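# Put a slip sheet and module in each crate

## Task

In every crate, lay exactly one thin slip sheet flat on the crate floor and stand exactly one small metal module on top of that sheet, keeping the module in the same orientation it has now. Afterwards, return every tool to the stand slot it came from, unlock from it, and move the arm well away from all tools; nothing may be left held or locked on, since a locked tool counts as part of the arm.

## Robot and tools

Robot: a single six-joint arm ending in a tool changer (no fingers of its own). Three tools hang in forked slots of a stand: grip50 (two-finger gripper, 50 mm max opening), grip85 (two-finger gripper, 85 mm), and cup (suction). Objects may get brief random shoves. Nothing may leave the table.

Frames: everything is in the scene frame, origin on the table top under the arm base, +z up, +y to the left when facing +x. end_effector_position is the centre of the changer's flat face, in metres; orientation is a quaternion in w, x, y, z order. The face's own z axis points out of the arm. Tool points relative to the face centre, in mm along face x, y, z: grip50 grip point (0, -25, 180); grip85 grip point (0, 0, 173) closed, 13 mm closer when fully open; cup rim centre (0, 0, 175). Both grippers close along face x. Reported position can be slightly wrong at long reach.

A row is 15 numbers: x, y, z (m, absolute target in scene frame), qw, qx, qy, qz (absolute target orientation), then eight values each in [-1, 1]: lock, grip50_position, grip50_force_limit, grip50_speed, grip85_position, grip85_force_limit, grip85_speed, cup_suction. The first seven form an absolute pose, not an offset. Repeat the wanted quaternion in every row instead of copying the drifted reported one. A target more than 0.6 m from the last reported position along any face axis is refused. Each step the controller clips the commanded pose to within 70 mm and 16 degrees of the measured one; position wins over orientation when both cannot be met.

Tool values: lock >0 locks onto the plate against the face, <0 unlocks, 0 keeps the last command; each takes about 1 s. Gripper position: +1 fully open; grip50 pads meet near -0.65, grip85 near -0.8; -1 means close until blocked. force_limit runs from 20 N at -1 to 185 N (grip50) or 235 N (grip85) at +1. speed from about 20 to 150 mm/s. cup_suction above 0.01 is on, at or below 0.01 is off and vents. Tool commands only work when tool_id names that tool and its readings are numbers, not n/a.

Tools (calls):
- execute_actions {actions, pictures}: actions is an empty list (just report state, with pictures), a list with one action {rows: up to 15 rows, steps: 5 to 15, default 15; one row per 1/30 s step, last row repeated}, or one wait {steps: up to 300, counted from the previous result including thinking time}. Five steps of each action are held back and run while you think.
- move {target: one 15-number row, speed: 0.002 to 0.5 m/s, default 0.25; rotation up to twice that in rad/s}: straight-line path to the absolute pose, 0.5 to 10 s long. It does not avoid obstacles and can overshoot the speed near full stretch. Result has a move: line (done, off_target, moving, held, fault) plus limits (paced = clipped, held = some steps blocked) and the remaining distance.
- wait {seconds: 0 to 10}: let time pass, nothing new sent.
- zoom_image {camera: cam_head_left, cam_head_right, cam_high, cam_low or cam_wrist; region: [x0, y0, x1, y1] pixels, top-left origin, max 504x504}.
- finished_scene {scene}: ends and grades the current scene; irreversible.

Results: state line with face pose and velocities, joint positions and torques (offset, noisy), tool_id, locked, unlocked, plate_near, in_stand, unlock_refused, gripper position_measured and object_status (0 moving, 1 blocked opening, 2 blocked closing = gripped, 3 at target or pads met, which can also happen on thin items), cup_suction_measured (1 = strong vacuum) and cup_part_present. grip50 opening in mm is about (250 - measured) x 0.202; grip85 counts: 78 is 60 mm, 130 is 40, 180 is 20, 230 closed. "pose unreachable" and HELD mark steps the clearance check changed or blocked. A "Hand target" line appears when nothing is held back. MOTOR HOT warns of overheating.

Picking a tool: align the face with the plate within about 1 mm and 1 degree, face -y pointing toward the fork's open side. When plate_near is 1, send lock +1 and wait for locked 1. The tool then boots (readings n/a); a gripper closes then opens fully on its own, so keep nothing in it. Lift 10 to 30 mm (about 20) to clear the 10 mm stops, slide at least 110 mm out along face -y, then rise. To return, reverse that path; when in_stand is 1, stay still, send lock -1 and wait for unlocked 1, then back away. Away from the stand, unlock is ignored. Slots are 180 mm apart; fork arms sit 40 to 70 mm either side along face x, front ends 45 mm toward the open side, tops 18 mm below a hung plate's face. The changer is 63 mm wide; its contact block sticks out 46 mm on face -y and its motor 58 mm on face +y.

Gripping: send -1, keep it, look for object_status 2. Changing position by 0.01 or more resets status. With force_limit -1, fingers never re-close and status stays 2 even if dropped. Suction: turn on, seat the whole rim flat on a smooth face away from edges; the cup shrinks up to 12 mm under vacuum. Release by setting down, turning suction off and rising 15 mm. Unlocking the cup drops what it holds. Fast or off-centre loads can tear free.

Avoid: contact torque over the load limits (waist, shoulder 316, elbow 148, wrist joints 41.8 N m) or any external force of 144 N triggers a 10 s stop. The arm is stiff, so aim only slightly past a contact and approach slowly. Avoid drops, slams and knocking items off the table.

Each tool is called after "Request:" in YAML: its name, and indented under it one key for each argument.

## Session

Request:
execute_actions:
  actions: []

Scene clock: 0.00 s of 15600.00 s.
end_effector_position=(+0.0786, +0.2274, +0.3840) locked=0 unlocked=1 plate_near=0 in_stand=0 unlock_refused=0 tool_id=none grip50_position_measured=n/a grip50_object_status=n/a grip85_position_measured=n/a grip85_object_status=n/a cup_suction_measured=n/a cup_part_present=n/a end_effector_quat_wxyz=(-0.036, +0.997, -0.022, -0.069) end_effector_velocity=(-0.000, -0.000, -0.000) end_effector_angular_velocity=(-0.000, +0.000, +0.000)
Joint positions: [ 0.95  -0.509  2.325  0.161  1.356  2.542]
Joint velocities: [-0. -0.  0.  0. -0. -0.]
Joint torques (N m, as the joint torque sensors report them, + toward a larger angle): no reading
Hand target: +0.079, +0.227, +0.384; -0.036, +0.997, -0.022, -0.069

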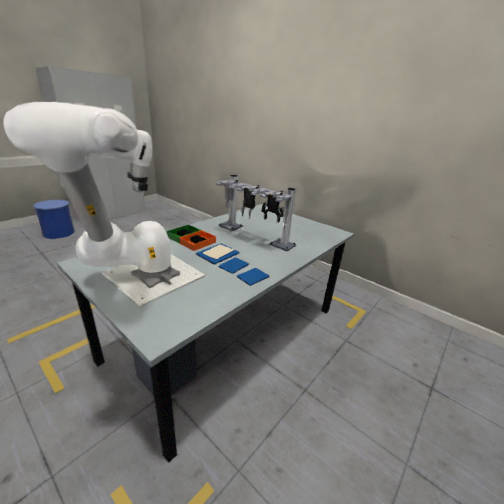

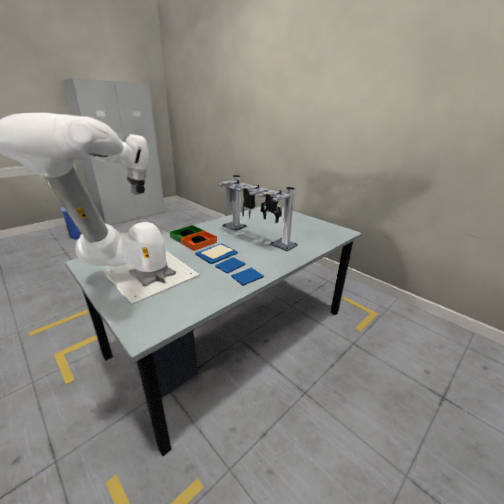

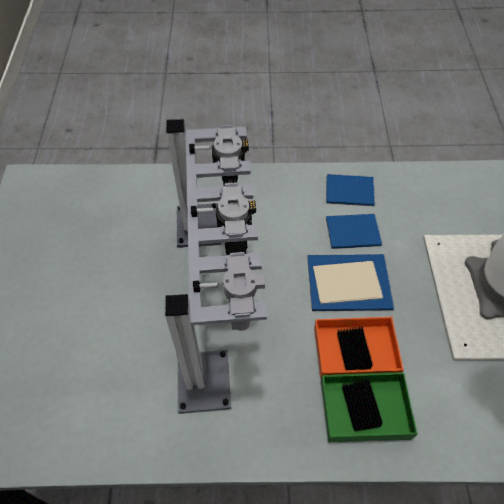

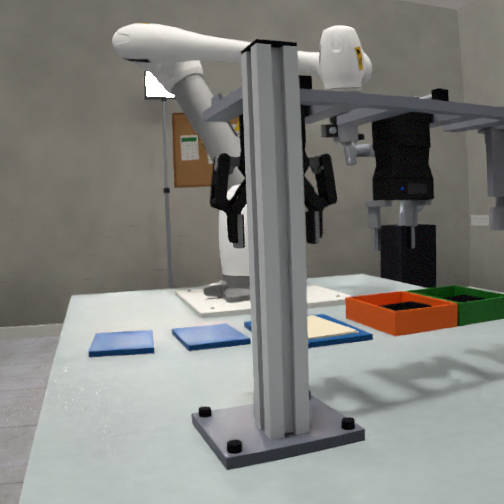

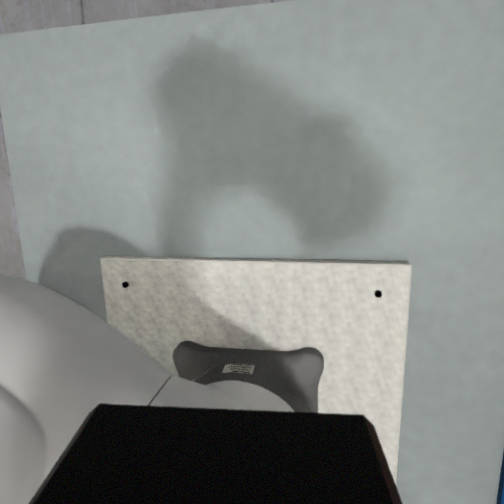

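Request:
zoom_image:
  camera: "cam_high"
  region: [300,250,430,450]

Request:
zoom_image:
  camera: "cam_high"
  region: [150,110,290,420]

Region (300, 250, 430, 450) of cam_high's 504x504 image, scaled by 2.520, with more detail than that image has; it fills the left 328 columns of this view, and the rest is white.

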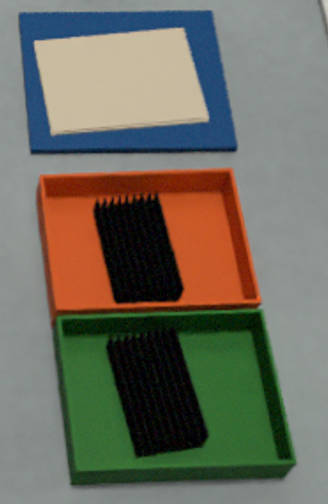

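Region (150, 110, 290, 420) of cam_high's 504x504 image, scaled by 1.626, with more detail than that image has; it fills the left 228 columns of this view, and the rest is white.

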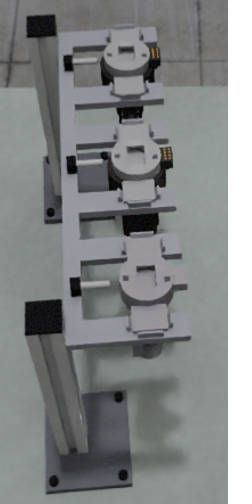

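Request:
move:
  target: [0.45,-0.10,0.50,0,0.6691,0.7431,0,0,0,0,0,0,0,0,0]
  speed: 0.35

Scene clock: 6.17 s of 15600.00 s.
end_effector_position=(+0.4497, -0.1014, +0.4997) locked=0 unlocked=1 plate_near=0 in_stand=0 unlock_refused=0 tool_id=none grip50_position_measured=n/a grip50_object_status=n/a grip85_position_measured=n/a grip85_object_status=n/a cup_suction_measured=n/a cup_part_present=n/a end_effector_quat_wxyz=(-0.000, +0.669, +0.743, -0.001) end_effector_velocity=(+0.001, -0.001, +0.001) end_effector_angular_velocity=(+0.001, -0.001, +0.004)
Joint positions: [-0.297 -0.142  1.875 -0.01   1.415 -0.387]
Joint velocities: [-0.002  0.001 -0.002  0.001  0.    -0.006]
Joint torques (N m, as the joint torque sensors report them, + toward a larger angle): [ -5.1  -26.97 -44.68   4.49  -0.15  -0.22]
Hand target: +0.450, -0.101, +0.500; -0.000, +0.669, +0.743, -0.001
Off the commanded pose: 0.001 m, 0 deg.
Kept back: nothing.
move: done

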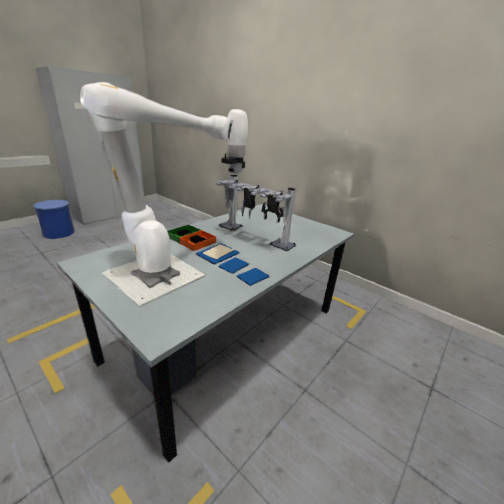

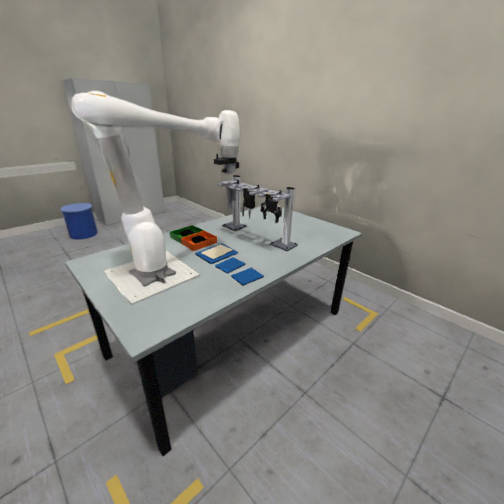

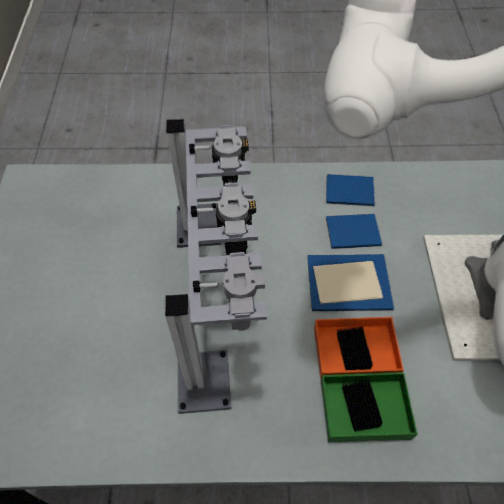

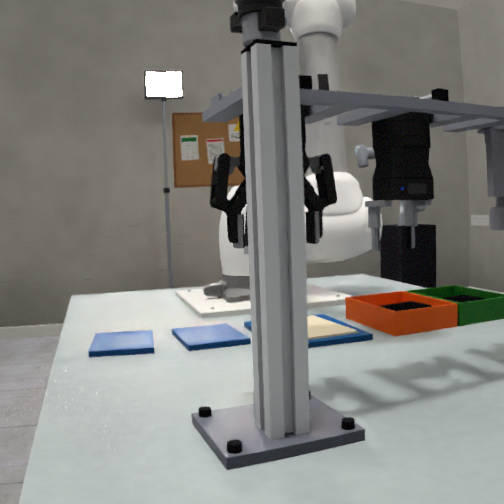

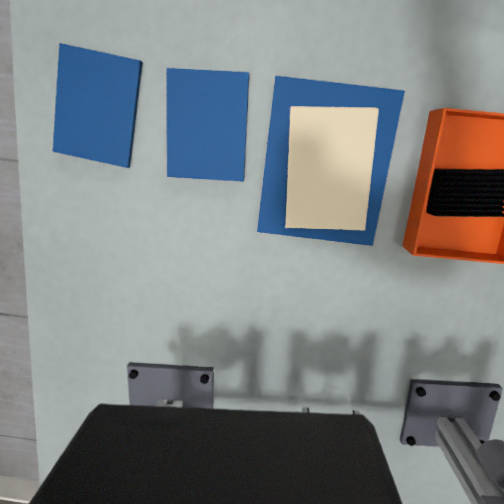

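Request:
move:
  target: [0.709,-0.189,0.47,0,0.6691,0.7431,0,0,0,0,0,0,0,0,0]
  speed: 0.3

Request:
zoom_image:
  camera: "cam_wrist"
  region: [100,150,420,410]

Scene clock: 7.93 s of 15600.00 s.
end_effector_position=(+0.7088, -0.1893, +0.4696) locked=0 unlocked=1 plate_near=0 in_stand=0 unlock_refused=0 tool_id=none grip50_position_measured=n/a grip50_object_status=n/a grip85_position_measured=n/a grip85_object_status=n/a cup_suction_measured=n/a cup_part_present=n/a end_effector_quat_wxyz=(+0.000, +0.669, +0.743, +0.000) end_effector_velocity=(+0.001, -0.000, -0.001) end_effector_angular_velocity=(+0.001, +0.002, +0.001)
Joint positions: [-0.313  0.305  1.444 -0.008  1.397 -0.404]
Joint velocities: [-0.     0.003 -0.002  0.     0.001 -0.001]
Joint torques (N m, as the joint torque sensors report them, + toward a larger angle): [ -2.54 -73.45 -45.35   4.61   0.02  -0.07]
Hand target: +0.709, -0.189, +0.470; -0.000, +0.669, +0.743, -0.000
Off the commanded pose: 0.001 m, 0 deg.
Kept back: nothing.
move: done

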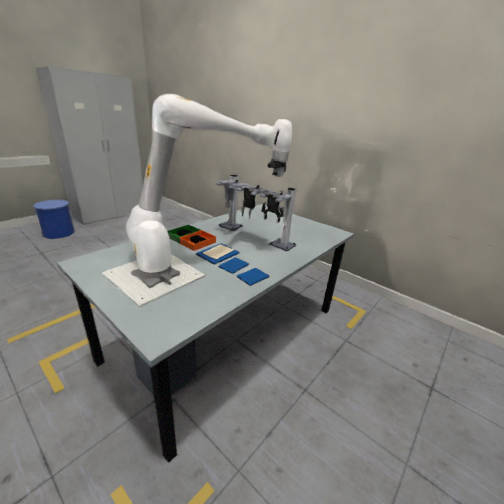

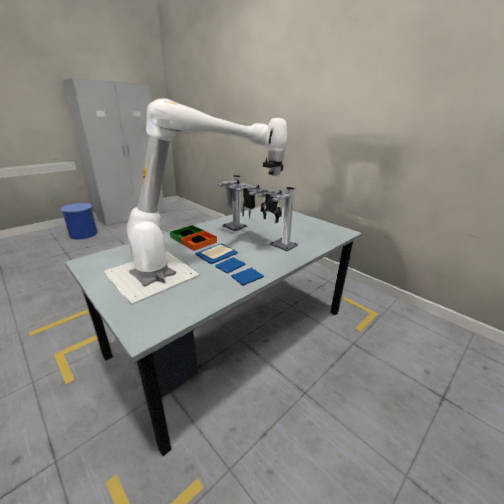

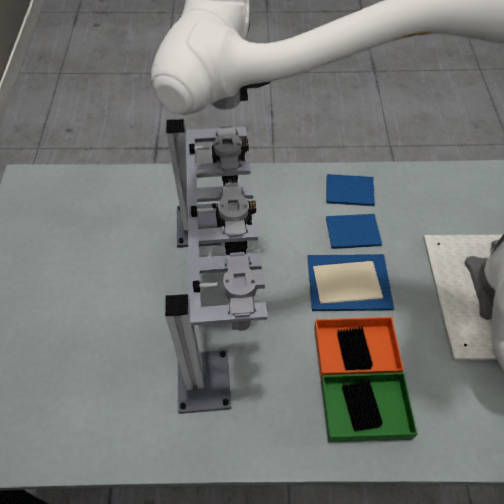

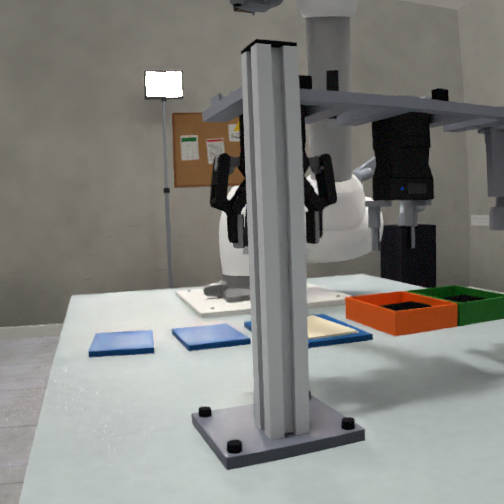

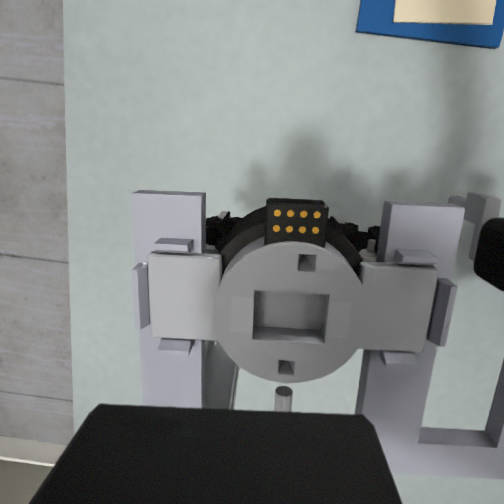

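Region (100, 150, 420, 410) of cam_wrist's 504x504 image, scaled by 1.575, with more detail than that image has; it fills the top 410 rows of this view, and the rest is white.

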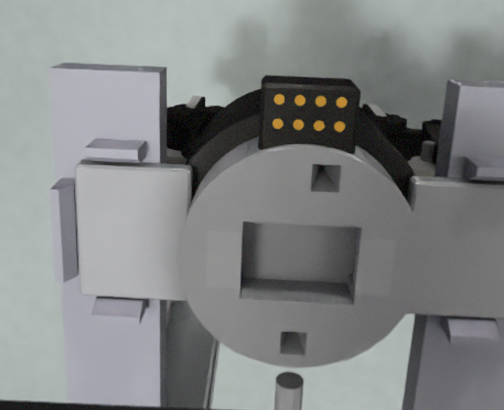

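Request:
move:
  target: [0.7098,-0.1759,0.47,0,0.6691,0.7431,0,0,0,0,0,0,0,0,0]
  speed: 0.1

Request:
zoom_image:
  camera: "cam_wrist"
  region: [157,230,357,390]

Scene clock: 9.40 s of 15600.00 s.
end_effector_position=(+0.7098, -0.1760, +0.4700) locked=0 unlocked=1 plate_near=0 in_stand=0 unlock_refused=0 tool_id=none grip50_position_measured=n/a grip50_object_status=n/a grip85_position_measured=n/a grip85_object_status=n/a cup_suction_measured=n/a cup_part_present=n/a end_effector_quat_wxyz=(+0.000, +0.669, +0.743, +0.000) end_effector_velocity=(+0.000, +0.001, +0.000) end_effector_angular_velocity=(-0.000, -0.001, -0.001)
Joint positions: [-0.296  0.301  1.449 -0.008  1.397 -0.386]
Joint velocities: [ 0.001 -0.     0.    -0.    -0.001  0.002]
Joint torques (N m, as the joint torque sensors report them, + toward a larger angle): [ -3.92 -74.04 -44.49   4.62  -0.03  -0.2 ]
Hand target: +0.710, -0.176, +0.470; +0.000, +0.669, +0.743, +0.000
Off the commanded pose: 0.000 m, 0 deg.
Kept back: nothing.
move: done

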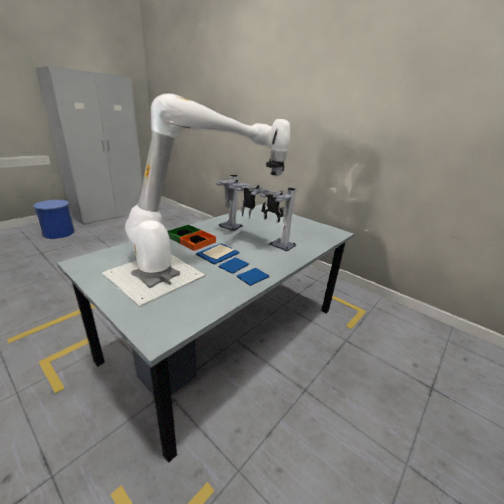

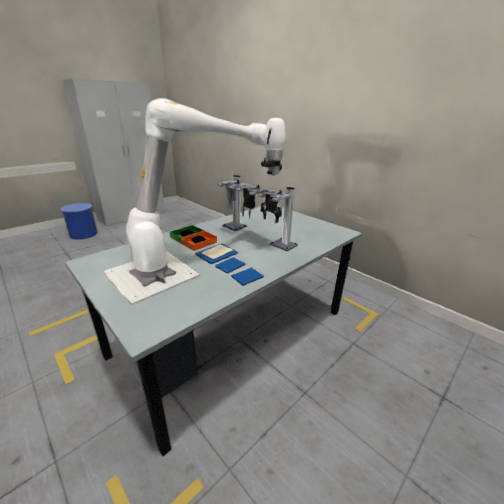

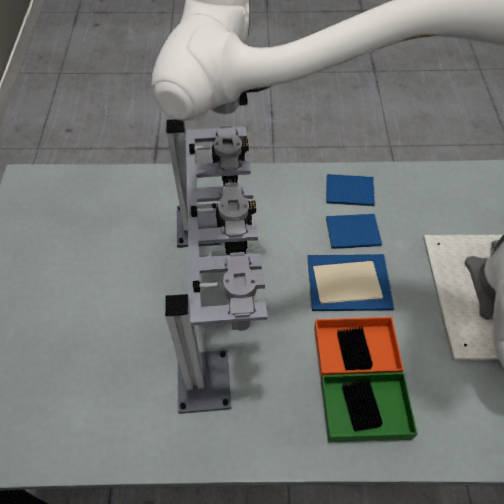

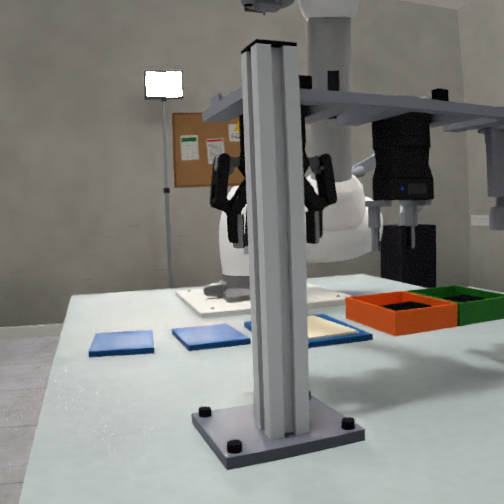

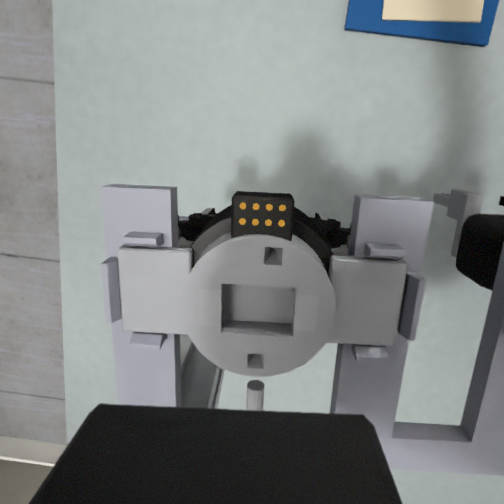

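Region (157, 230, 357, 390) of cam_wrist's 504x504 image, scaled by 2.520, with more detail than that image has; it fills the top 403 rows of this view, and the rest is white.

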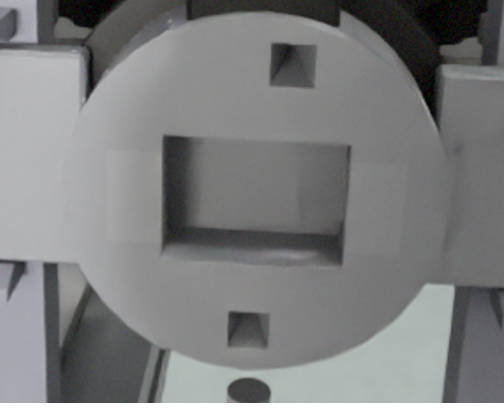

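Request:
move:
  target: [0.7098,-0.1755,0.367,0,0.6691,0.7431,0,0,0,0,0,0,0,0,0]
  speed: 0.12

Request:
execute_actions:
  actions:
    - {"rows": [[0.7098,-0.1755,0.3665,0,0.6691,0.7431,0,0,0,0,0,0,0,0,0],[0.7098,-0.1755,0.366,0,0.6691,0.7431,0,0,0,0,0,0,0,0,0],[0.7098,-0.1755,0.3655,0,0.6691,0.7431,0,0,0,0,0,0,0,0,0],[0.7098,-0.1755,0.365,0,0.6691,0.7431,0,0,0,0,0,0,0,0,0],[0.7098,-0.1755,0.3645,0,0.6691,0.7431,0,0,0,0,0,0,0,0,0],[0.7098,-0.1755,0.364,0,0.6691,0.7431,0,0,0,0,0,0,0,0,0],[0.7098,-0.1755,0.3635,0,0.6691,0.7431,0,0,0,0,0,0,0,0,0],[0.7098,-0.1755,0.363,0,0.6691,0.7431,0,0,0,0,0,0,0,0,0],[0.7098,-0.1755,0.3626,0,0.6691,0.7431,0,0,0,0,0,0,0,0,0],[0.7098,-0.1755,0.3622,0,0.6691,0.7431,0,0,0,0,0,0,0,0,0]], "steps": 15}

Scene clock: 11.10 s of 15600.00 s.
end_effector_position=(+0.7097, -0.1755, +0.3671) locked=0 unlocked=1 plate_near=0 in_stand=0 unlock_refused=0 tool_id=none grip50_position_measured=n/a grip50_object_status=n/a grip85_position_measured=n/a grip85_object_status=n/a cup_suction_measured=n/a cup_part_present=n/a end_effector_quat_wxyz=(+0.000, +0.669, +0.743, +0.000) end_effector_velocity=(-0.000, +0.000, -0.001) end_effector_angular_velocity=(+0.000, +0.000, +0.000)
Joint positions: [-0.296  0.344  1.582 -0.009  1.221 -0.385]
Joint velocities: [ 0.     0.     0.001 -0.    -0.001 -0.   ]
Joint torques (N m, as the joint torque sensors report them, + toward a larger angle): [ -2.23 -71.78 -40.37   4.52  -0.51  -0.09]
Hand target: +0.710, -0.175, +0.367; -0.000, +0.669, +0.743, +0.000
Off the commanded pose: 0.000 m, 0 deg.
Kept back: nothing.
move: done

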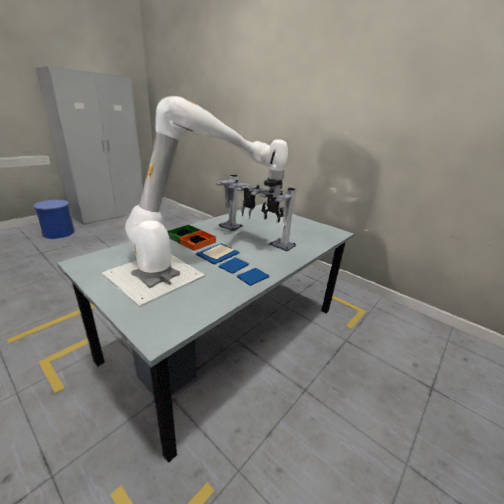

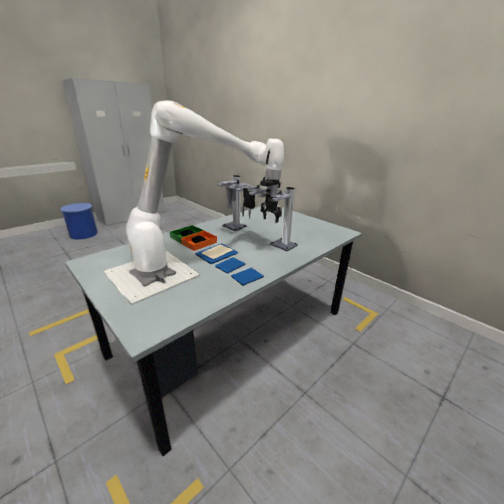

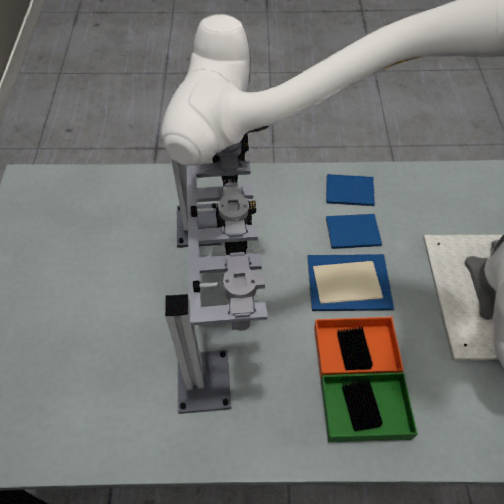

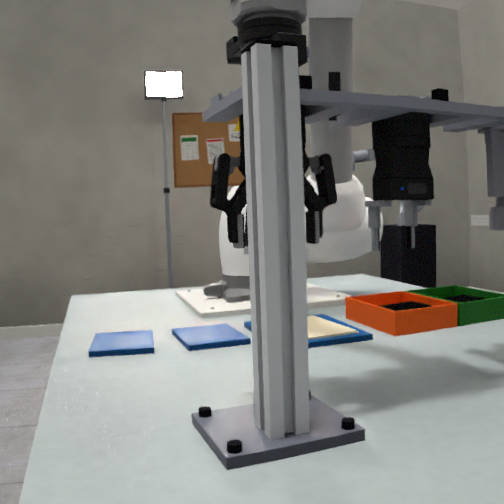

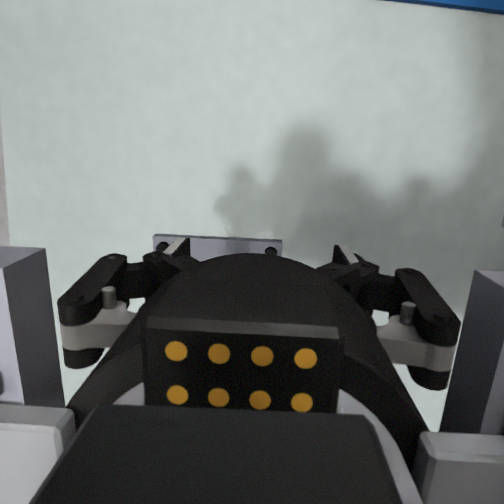

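Scene clock: 11.43 s of 15600.00 s.
end_effector_position=(+0.7098, -0.1755, +0.3633) locked=0 unlocked=1 plate_near=0 in_stand=1 unlock_refused=0 tool_id=none grip50_position_measured=n/a grip50_object_status=n/a grip85_position_measured=n/a grip85_object_status=n/a cup_suction_measured=n/a cup_part_present=n/a end_effector_quat_wxyz=(-0.000, +0.669, +0.743, -0.000) end_effector_velocity=(+0.000, +0.000, -0.013) end_effector_angular_velocity=(-0.000, -0.001, -0.000)
Joint positions: [-0.296  0.346  1.586 -0.009  1.215 -0.385]
Joint velocities: [ 0.     0.007  0.014 -0.    -0.023  0.   ]
Joint torques (N m, as the joint torque sensors report them, + toward a larger angle): [  0.11 -74.16 -42.9    4.97  -0.67  -0.11]
Steps of this call (steps 1 to 10: the first 10 steps of this action). Readings (end_effector_position | what the end effector reports):
1: (+0.7097, -0.1755, +0.3671) | locked=0 unlocked=1 plate_near=0 in_stand=0 unlock_refused=0 tool_id=none grip50_position_measured=n/a grip50_object_status=n/a grip85_position_measured=n/a grip85_object_status=n/a cup_suction_measured=n/a cup_part_present=n/a
2: (+0.7097, -0.1755, +0.3670) | locked=0 unlocked=1 plate_near=0 in_stand=0 unlock_refused=0 tool_id=none grip50_position_measured=n/a grip50_object_status=n/a grip85_position_measured=n/a grip85_object_status=n/a cup_suction_measured=n/a cup_part_present=n/a
4: (+0.7098, -0.1755, +0.3665) | locked=0 unlocked=1 plate_near=0 in_stand=0 unlock_refused=0 tool_id=none grip50_position_measured=n/a grip50_object_status=n/a grip85_position_measured=n/a grip85_object_status=n/a cup_suction_measured=n/a cup_part_present=n/a
8: (+0.7098, -0.1755, +0.3642) | locked=0 unlocked=1 plate_near=0 in_stand=0 unlock_refused=0 tool_id=none grip50_position_measured=n/a grip50_object_status=n/a grip85_position_measured=n/a grip85_object_status=n/a cup_suction_measured=n/a cup_part_present=n/a
10: the state above

Request:
execute_actions:
  actions:
    - {"rows": [[0.7098,-0.1755,0.3619,0,0.6691,0.7431,0,0,0,0,0,0,0,0,0],[0.7098,-0.1755,0.3616,0,0.6691,0.7431,0,0,0,0,0,0,0,0,0],[0.7098,-0.1755,0.3613,0,0.6691,0.7431,0,0,0,0,0,0,0,0,0],[0.7098,-0.1755,0.361,0,0.6691,0.7431,0,0,0,0,0,0,0,0,0]], "steps": 10}

Scene clock: 11.87 s of 15600.00 s.
end_effector_position=(+0.7098, -0.1755, +0.3618) locked=0 unlocked=1 plate_near=0 in_stand=1 unlock_refused=0 tool_id=none grip50_position_measured=n/a grip50_object_status=n/a grip85_position_measured=n/a grip85_object_status=n/a cup_suction_measured=n/a cup_part_present=n/a end_effector_quat_wxyz=(+0.000, +0.669, +0.743, +0.000) end_effector_velocity=(+0.000, +0.000, -0.005) end_effector_angular_velocity=(-0.000, -0.001, -0.000)
Joint positions: [-0.296  0.347  1.588 -0.009  1.212 -0.385]
Joint velocities: [ 0.     0.002  0.006 -0.    -0.009  0.   ]
Joint torques (N m, as the joint torque sensors report them, + toward a larger angle): [  5.93 -35.57 -26.61   5.48  -5.47  -1.96]
Off your previous action's commanded pose: 0.000 m, 0 deg at its last step (step 5 of this call).
Steps of this call (steps 1 to 5: the last 5 steps of your previous action; steps 6 to 8: nothing new was sent; steps 9 to 13: the first 5 steps of this action). Readings (end_effector_position | what the end effector reports):
9: (+0.7098, -0.1755, +0.3623) | locked=0 unlocked=1 plate_near=0 in_stand=1 unlock_refused=0 tool_id=none grip50_position_measured=n/a grip50_object_status=n/a grip85_position_measured=n/a grip85_object_status=n/a cup_suction_measured=n/a cup_part_present=n/a
10: (+0.7098, -0.1755, +0.3622) | locked=0 unlocked=1 plate_near=0 in_stand=1 unlock_refused=0 tool_id=none grip50_position_measured=n/a grip50_object_status=n/a grip85_position_measured=n/a grip85_object_status=n/a cup_suction_measured=n/a cup_part_present=n/a
12: (+0.7098, -0.1755, +0.3620) | locked=0 unlocked=1 plate_near=0 in_stand=1 unlock_refused=0 tool_id=none grip50_position_measured=n/a grip50_object_status=n/a grip85_position_measured=n/a grip85_object_status=n/a cup_suction_measured=n/a cup_part_present=n/a
13: the state above

Request:
move:
  target: [0.7098,-0.1755,0.372,0,0.6691,0.7431,0,0,0,0,0,0,0,0,0]
  speed: 0.03

Scene clock: 13.80 s of 15600.00 s.
end_effector_position=(+0.7098, -0.1755, +0.3719) locked=0 unlocked=1 plate_near=0 in_stand=0 unlock_refused=0 tool_id=none grip50_position_measured=n/a grip50_object_status=n/a grip85_position_measured=n/a grip85_object_status=n/a cup_suction_measured=n/a cup_part_present=n/a end_effector_quat_wxyz=(-0.000, +0.669, +0.743, +0.000) end_effector_velocity=(-0.000, -0.000, +0.001) end_effector_angular_velocity=(-0.000, -0.000, -0.001)
Joint positions: [-0.296  0.341  1.576 -0.009  1.229 -0.385]
Joint velocities: [-0.    -0.001 -0.001 -0.     0.002  0.   ]
Joint torques (N m, as the joint torque sensors report them, + toward a larger angle): [ -2.61 -75.4  -42.6    4.28   0.05   0.02]
Hand target: +0.710, -0.176, +0.372; +0.000, +0.669, +0.743, -0.000
Off your previous action's commanded pose: 0.000 m, 0 deg at its last step (step 5 of this call).
Off the commanded pose: 0.000 m, 0 deg.
Kept back: nothing.
move: done

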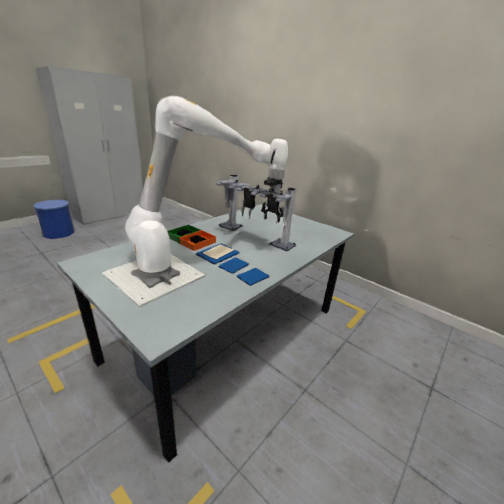

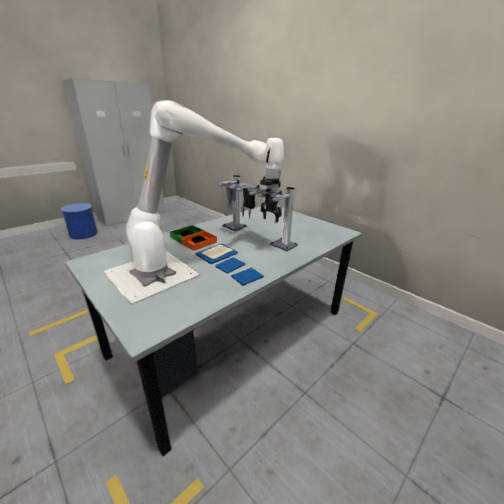

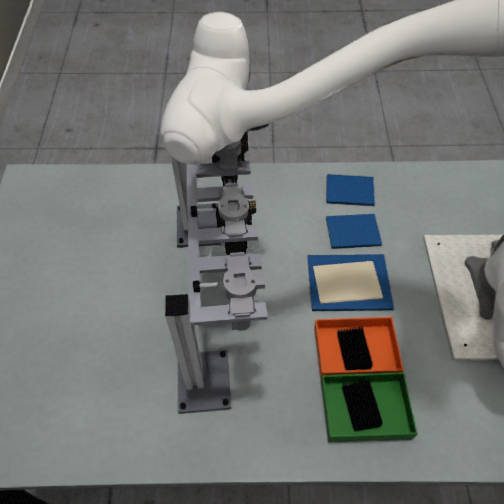

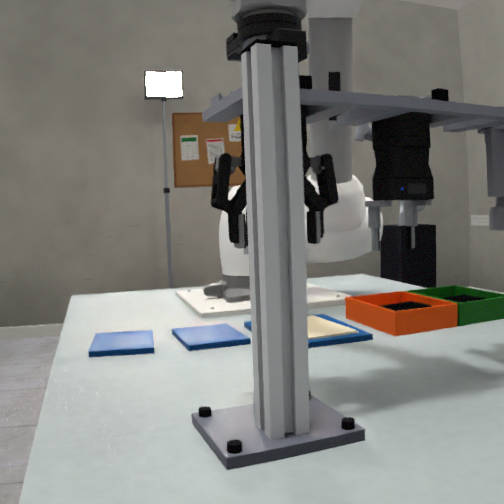

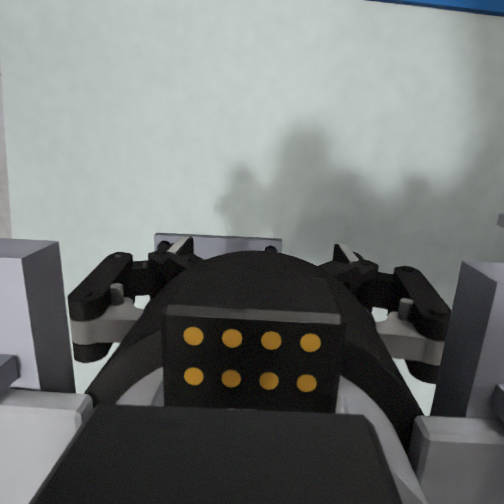

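Request:
zoom_image:
  camera: "cam_wrist"
  region: [0, 220, 504, 504]

Request:
zoom_image:
  camera: "cam_low"
  region: [180, 0, 360, 140]

Region (0, 220, 504, 504) of cam_wrist's 504x504 image, scaled by 1.000; it fills the top 284 rows of this view, and the rest is white.

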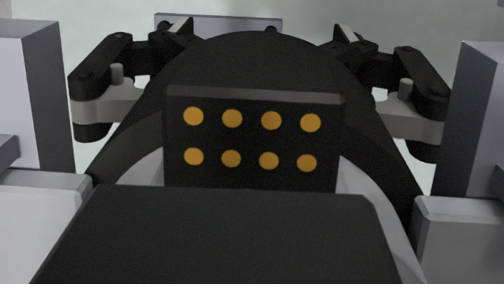

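Region (180, 0, 360, 140) of cam_low's 504x504 image, scaled by 2.800, with more detail than that image has.

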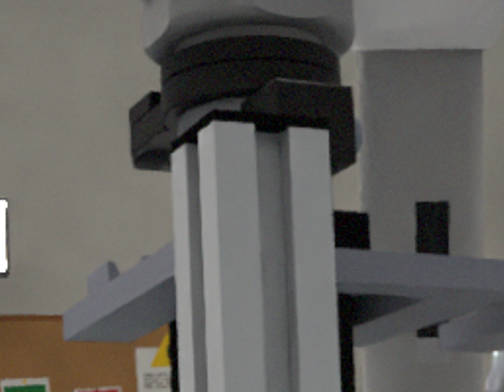

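Request:
zoom_image:
  camera: "cam_wrist"
  region: [150, 290, 390, 430]

Region (150, 290, 390, 430) of cam_wrist's 504x504 image, scaled by 2.100, with more detail than that image has; it fills the top 294 rows of this view, and the rest is white.

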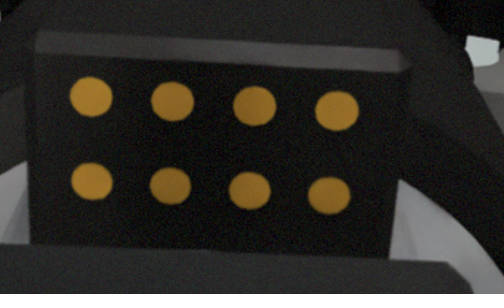

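Request:
move:
  target: [0.7098,-0.1755,0.43,0,0.6711,0.7414,0,0,0,0,0,0,0,0,0]
  speed: 0.15

Request:
zoom_image:
  camera: "cam_wrist"
  region: [130, 260, 380, 440]

Scene clock: 18.47 s of 15600.00 s.
end_effector_position=(+0.7099, -0.1755, +0.4299) locked=0 unlocked=1 plate_near=0 in_stand=0 unlock_refused=0 tool_id=none grip50_position_measured=n/a grip50_object_status=n/a grip85_position_measured=n/a grip85_object_status=n/a cup_suction_measured=n/a cup_part_present=n/a end_effector_quat_wxyz=(+0.000, +0.671, +0.741, -0.000) end_effector_velocity=(+0.000, -0.000, +0.001) end_effector_angular_velocity=(-0.000, -0.000, -0.000)
Joint positions: [-0.295  0.315  1.504 -0.008  1.328 -0.38 ]
Joint velocities: [-0.    -0.    -0.001 -0.     0.002  0.   ]
Joint torques (N m, as the joint torque sensors report them, + toward a larger angle): [ -3.04 -75.45 -44.2    4.52   0.11  -0.17]
Hand target: +0.710, -0.176, +0.430; +0.000, +0.671, +0.741, -0.000
Off the commanded pose: 0.000 m, 0 deg.
Kept back: nothing.
move: done

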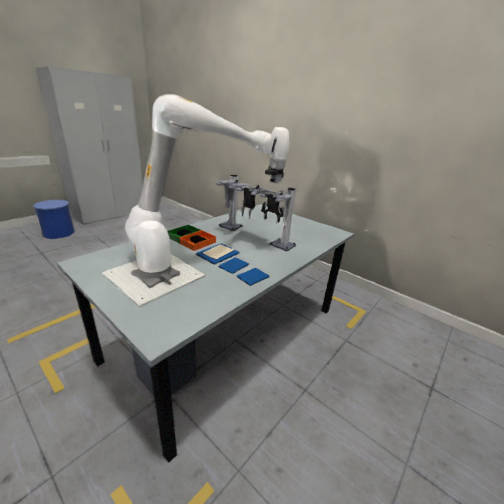

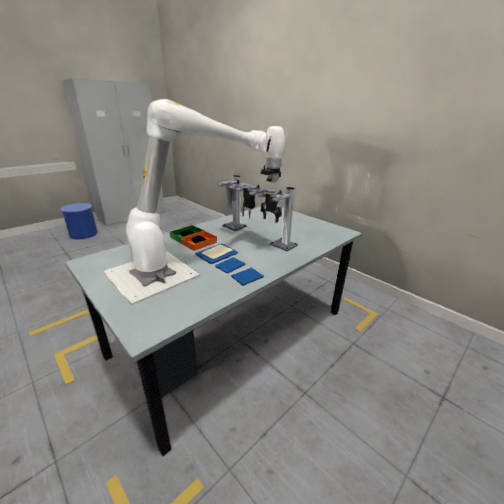

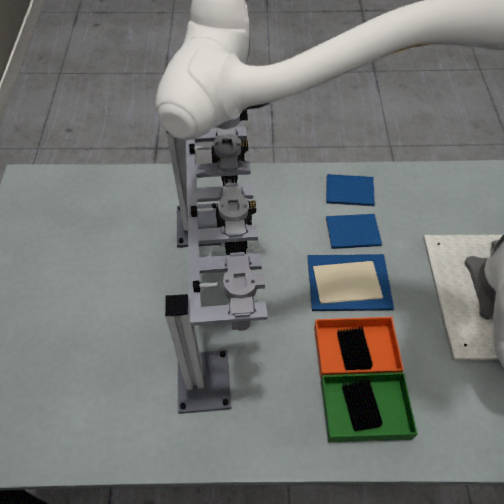

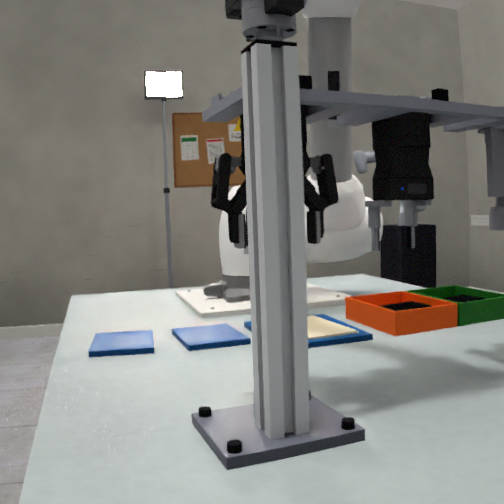

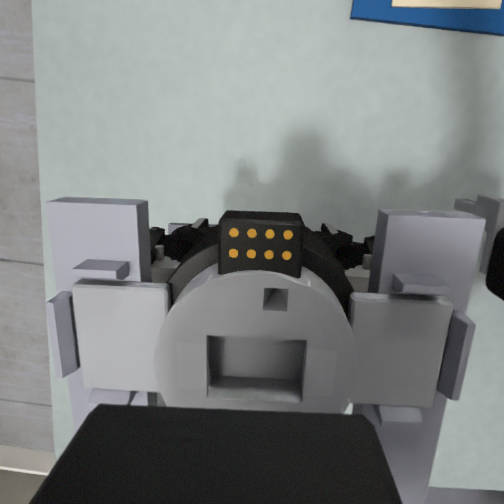

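Region (130, 260, 380, 440) of cam_wrist's 504x504 image, scaled by 2.016, with more detail than that image has; it fills the top 363 rows of this view, and the rest is white.

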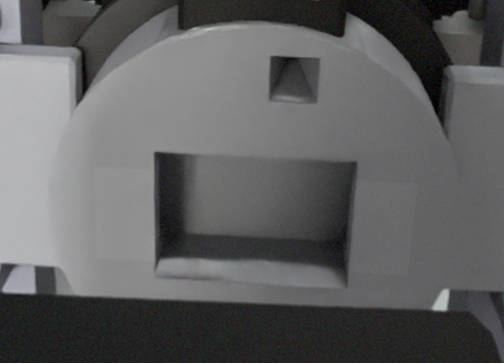

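Request:
move:
  target: [0.7097,-0.1748,0.372,0,0.6711,0.7414,0,0,0,0,0,0,0,0,0]
  speed: 0.15

Request:
zoom_image:
  camera: "cam_wrist"
  region: [150, 290, 390, 430]

Scene clock: 20.33 s of 15600.00 s.
end_effector_position=(+0.7096, -0.1748, +0.3721) locked=0 unlocked=1 plate_near=0 in_stand=0 unlock_refused=0 tool_id=none grip50_position_measured=n/a grip50_object_status=n/a grip85_position_measured=n/a grip85_object_status=n/a cup_suction_measured=n/a cup_part_present=n/a end_effector_quat_wxyz=(+0.000, +0.671, +0.741, +0.000) end_effector_velocity=(-0.000, +0.000, -0.001) end_effector_angular_velocity=(+0.000, +0.002, -0.000)
Joint positions: [-0.295  0.341  1.576 -0.009  1.229 -0.379]
Joint velocities: [-0.     0.001  0.001 -0.    -0.     0.   ]
Joint torques (N m, as the joint torque sensors report them, + toward a larger angle): [ -3.3  -76.38 -42.37   4.37   0.18   0.02]
Hand target: +0.710, -0.175, +0.372; -0.000, +0.671, +0.741, +0.000
Off the commanded pose: 0.000 m, 0 deg.
Kept back: nothing.
move: done

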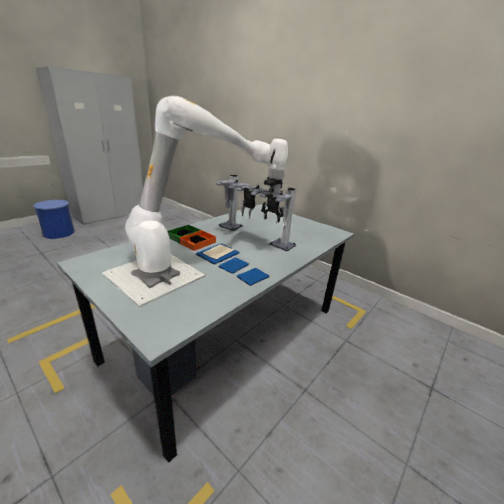

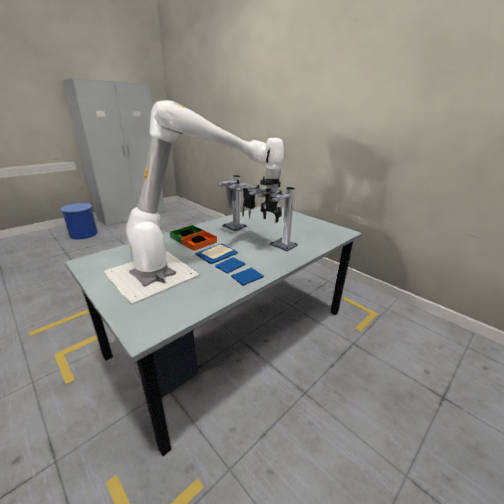

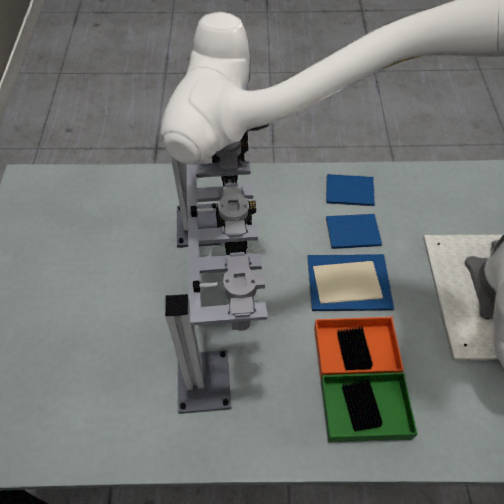

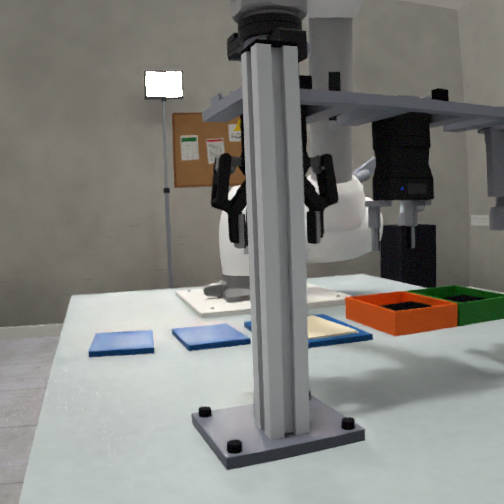

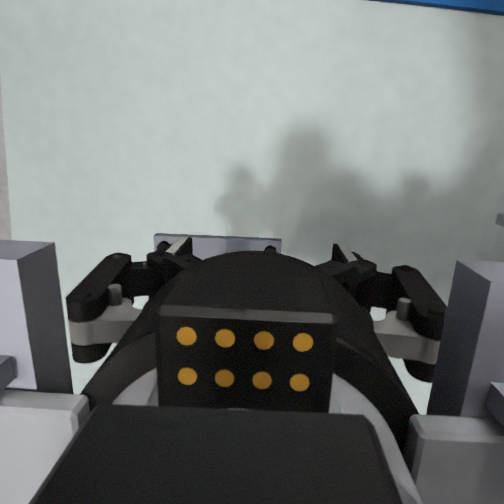

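Region (150, 290, 390, 430) of cam_wrist's 504x504 image, scaled by 2.100, with more detail than that image has; it fills the top 294 rows of this view, and the rest is white.

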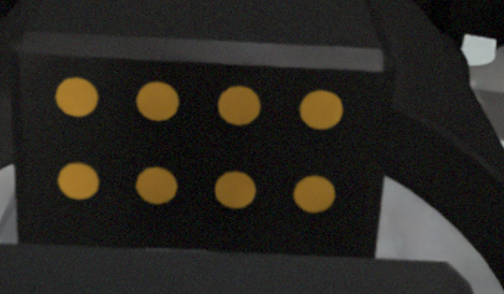

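Request:
execute_actions:
  actions:
    - {"rows":[[0.7097,-0.1748,0.3705,0,0.6711,0.7414,0,0,0,0,0,0,0,0,0],[0.7097,-0.1748,0.369,0,0.6711,0.7414,0,0,0,0,0,0,0,0,0],[0.7097,-0.1748,0.368,0,0.6711,0.7414,0,0,0,0,0,0,0,0,0],[0.7097,-0.1748,0.367,0,0.6711,0.7414,0,0,0,0,0,0,0,0,0],[0.7097,-0.1748,0.3665,0,0.6711,0.7414,0,0,0,0,0,0,0,0,0],[0.7097,-0.1748,0.366,0,0.6711,0.7414,0,0,0,0,0,0,0,0,0],[0.7097,-0.1748,0.3655,0,0.6711,0.7414,0,0,0,0,0,0,0,0,0],[0.7097,-0.1748,0.365,0,0.6711,0.7414,0,0,0,0,0,0,0,0,0],[0.7097,-0.1748,0.3645,0,0.6711,0.7414,0,0,0,0,0,0,0,0,0],[0.7097,-0.1748,0.364,0,0.6711,0.7414,0,0,0,0,0,0,0,0,0]],"steps":15}

Scene clock: 21.17 s of 15600.00 s.
end_effector_position=(+0.7097, -0.1747, +0.3654) locked=0 unlocked=1 plate_near=0 in_stand=0 unlock_refused=0 tool_id=none grip50_position_measured=n/a grip50_object_status=n/a grip85_position_measured=n/a grip85_object_status=n/a cup_suction_measured=n/a cup_part_present=n/a end_effector_quat_wxyz=(-0.000, +0.671, +0.741, -0.000) end_effector_velocity=(-0.000, +0.000, -0.016) end_effector_angular_velocity=(+0.000, +0.001, +0.001)
Joint positions: [-0.295  0.345  1.584 -0.009  1.218 -0.379]
Joint velocities: [ 0.     0.008  0.018 -0.    -0.026 -0.   ]
Joint torques (N m, as the joint torque sensors report them, + toward a larger angle): [ -2.86 -77.13 -42.67   4.32   0.     0.03]
Steps of this call (steps 1 to 15: nothing new was sent; steps 16 to 25: the first 10 steps of this action). Readings (end_effector_position | what the end effector reports):
16: (+0.7096, -0.1748, +0.3719) | locked=0 unlocked=1 plate_near=0 in_stand=0 unlock_refused=0 tool_id=none grip50_position_measured=n/a grip50_object_status=n/a grip85_position_measured=n/a grip85_object_status=n/a cup_suction_measured=n/a cup_part_present=n/a
17: (+0.7097, -0.1748, +0.3715) | locked=0 unlocked=1 plate_near=0 in_stand=0 unlock_refused=0 tool_id=none grip50_position_measured=n/a grip50_object_status=n/a grip85_position_measured=n/a grip85_object_status=n/a cup_suction_measured=n/a cup_part_present=n/a
19: (+0.7097, -0.1748, +0.3696) | locked=0 unlocked=1 plate_near=0 in_stand=0 unlock_refused=0 tool_id=none grip50_position_measured=n/a grip50_object_status=n/a grip85_position_measured=n/a grip85_object_status=n/a cup_suction_measured=n/a cup_part_present=n/a
23: (+0.7097, -0.1748, +0.3665) | locked=0 unlocked=1 plate_near=0 in_stand=0 unlock_refused=0 tool_id=none grip50_position_measured=n/a grip50_object_status=n/a grip85_position_measured=n/a grip85_object_status=n/a cup_suction_measured=n/a cup_part_present=n/a
25: the state above

Request:
execute_actions:
  actions: []
  pictures: false

Scene clock: 21.33 s of 15600.00 s.
end_effector_position=(+0.7097, -0.1748, +0.3641) locked=0 unlocked=1 plate_near=0 in_stand=1 unlock_refused=0 tool_id=none grip50_position_measured=n/a grip50_object_status=n/a grip85_position_measured=n/a grip85_object_status=n/a cup_suction_measured=n/a cup_part_present=n/a end_effector_quat_wxyz=(+0.000, +0.671, +0.741, -0.000) end_effector_velocity=(+0.000, -0.000, -0.001) end_effector_angular_velocity=(-0.000, -0.002, -0.000)
Joint positions: [-0.295  0.345  1.585 -0.009  1.216 -0.379]
Joint velocities: [-0.     0.     0.002  0.    -0.004  0.   ]
Joint torques (N m, as the joint torque sensors report them, + toward a larger angle): [ -1.   -76.45 -40.75   4.75   0.25  -0.05]
Hand target: +0.710, -0.175, +0.364; -0.000, +0.671, +0.741, +0.000
Off the commanded pose: 0.000 m, 0 deg.
Kept back: nothing.
Steps of this call (steps 1 to 5: the last 5 steps of your previous action). Readings (end_effector_position | what the end effector reports):
1: (+0.7097, -0.1747, +0.3649) | locked=0 unlocked=1 plate_near=0 in_stand=0 unlock_refused=0 tool_id=none grip50_position_measured=n/a grip50_object_status=n/a grip85_position_measured=n/a grip85_object_status=n/a cup_suction_measured=n/a cup_part_present=n/a
2: (+0.7097, -0.1747, +0.3646) | locked=0 unlocked=1 plate_near=0 in_stand=0 unlock_refused=0 tool_id=none grip50_position_measured=n/a grip50_object_status=n/a grip85_position_measured=n/a grip85_object_status=n/a cup_suction_measured=n/a cup_part_present=n/a
4: (+0.7097, -0.1748, +0.3642) | locked=0 unlocked=1 plate_near=0 in_stand=0 unlock_refused=0 tool_id=none grip50_position_measured=n/a grip50_object_status=n/a grip85_position_measured=n/a grip85_object_status=n/a cup_suction_measured=n/a cup_part_present=n/a
5: the state above


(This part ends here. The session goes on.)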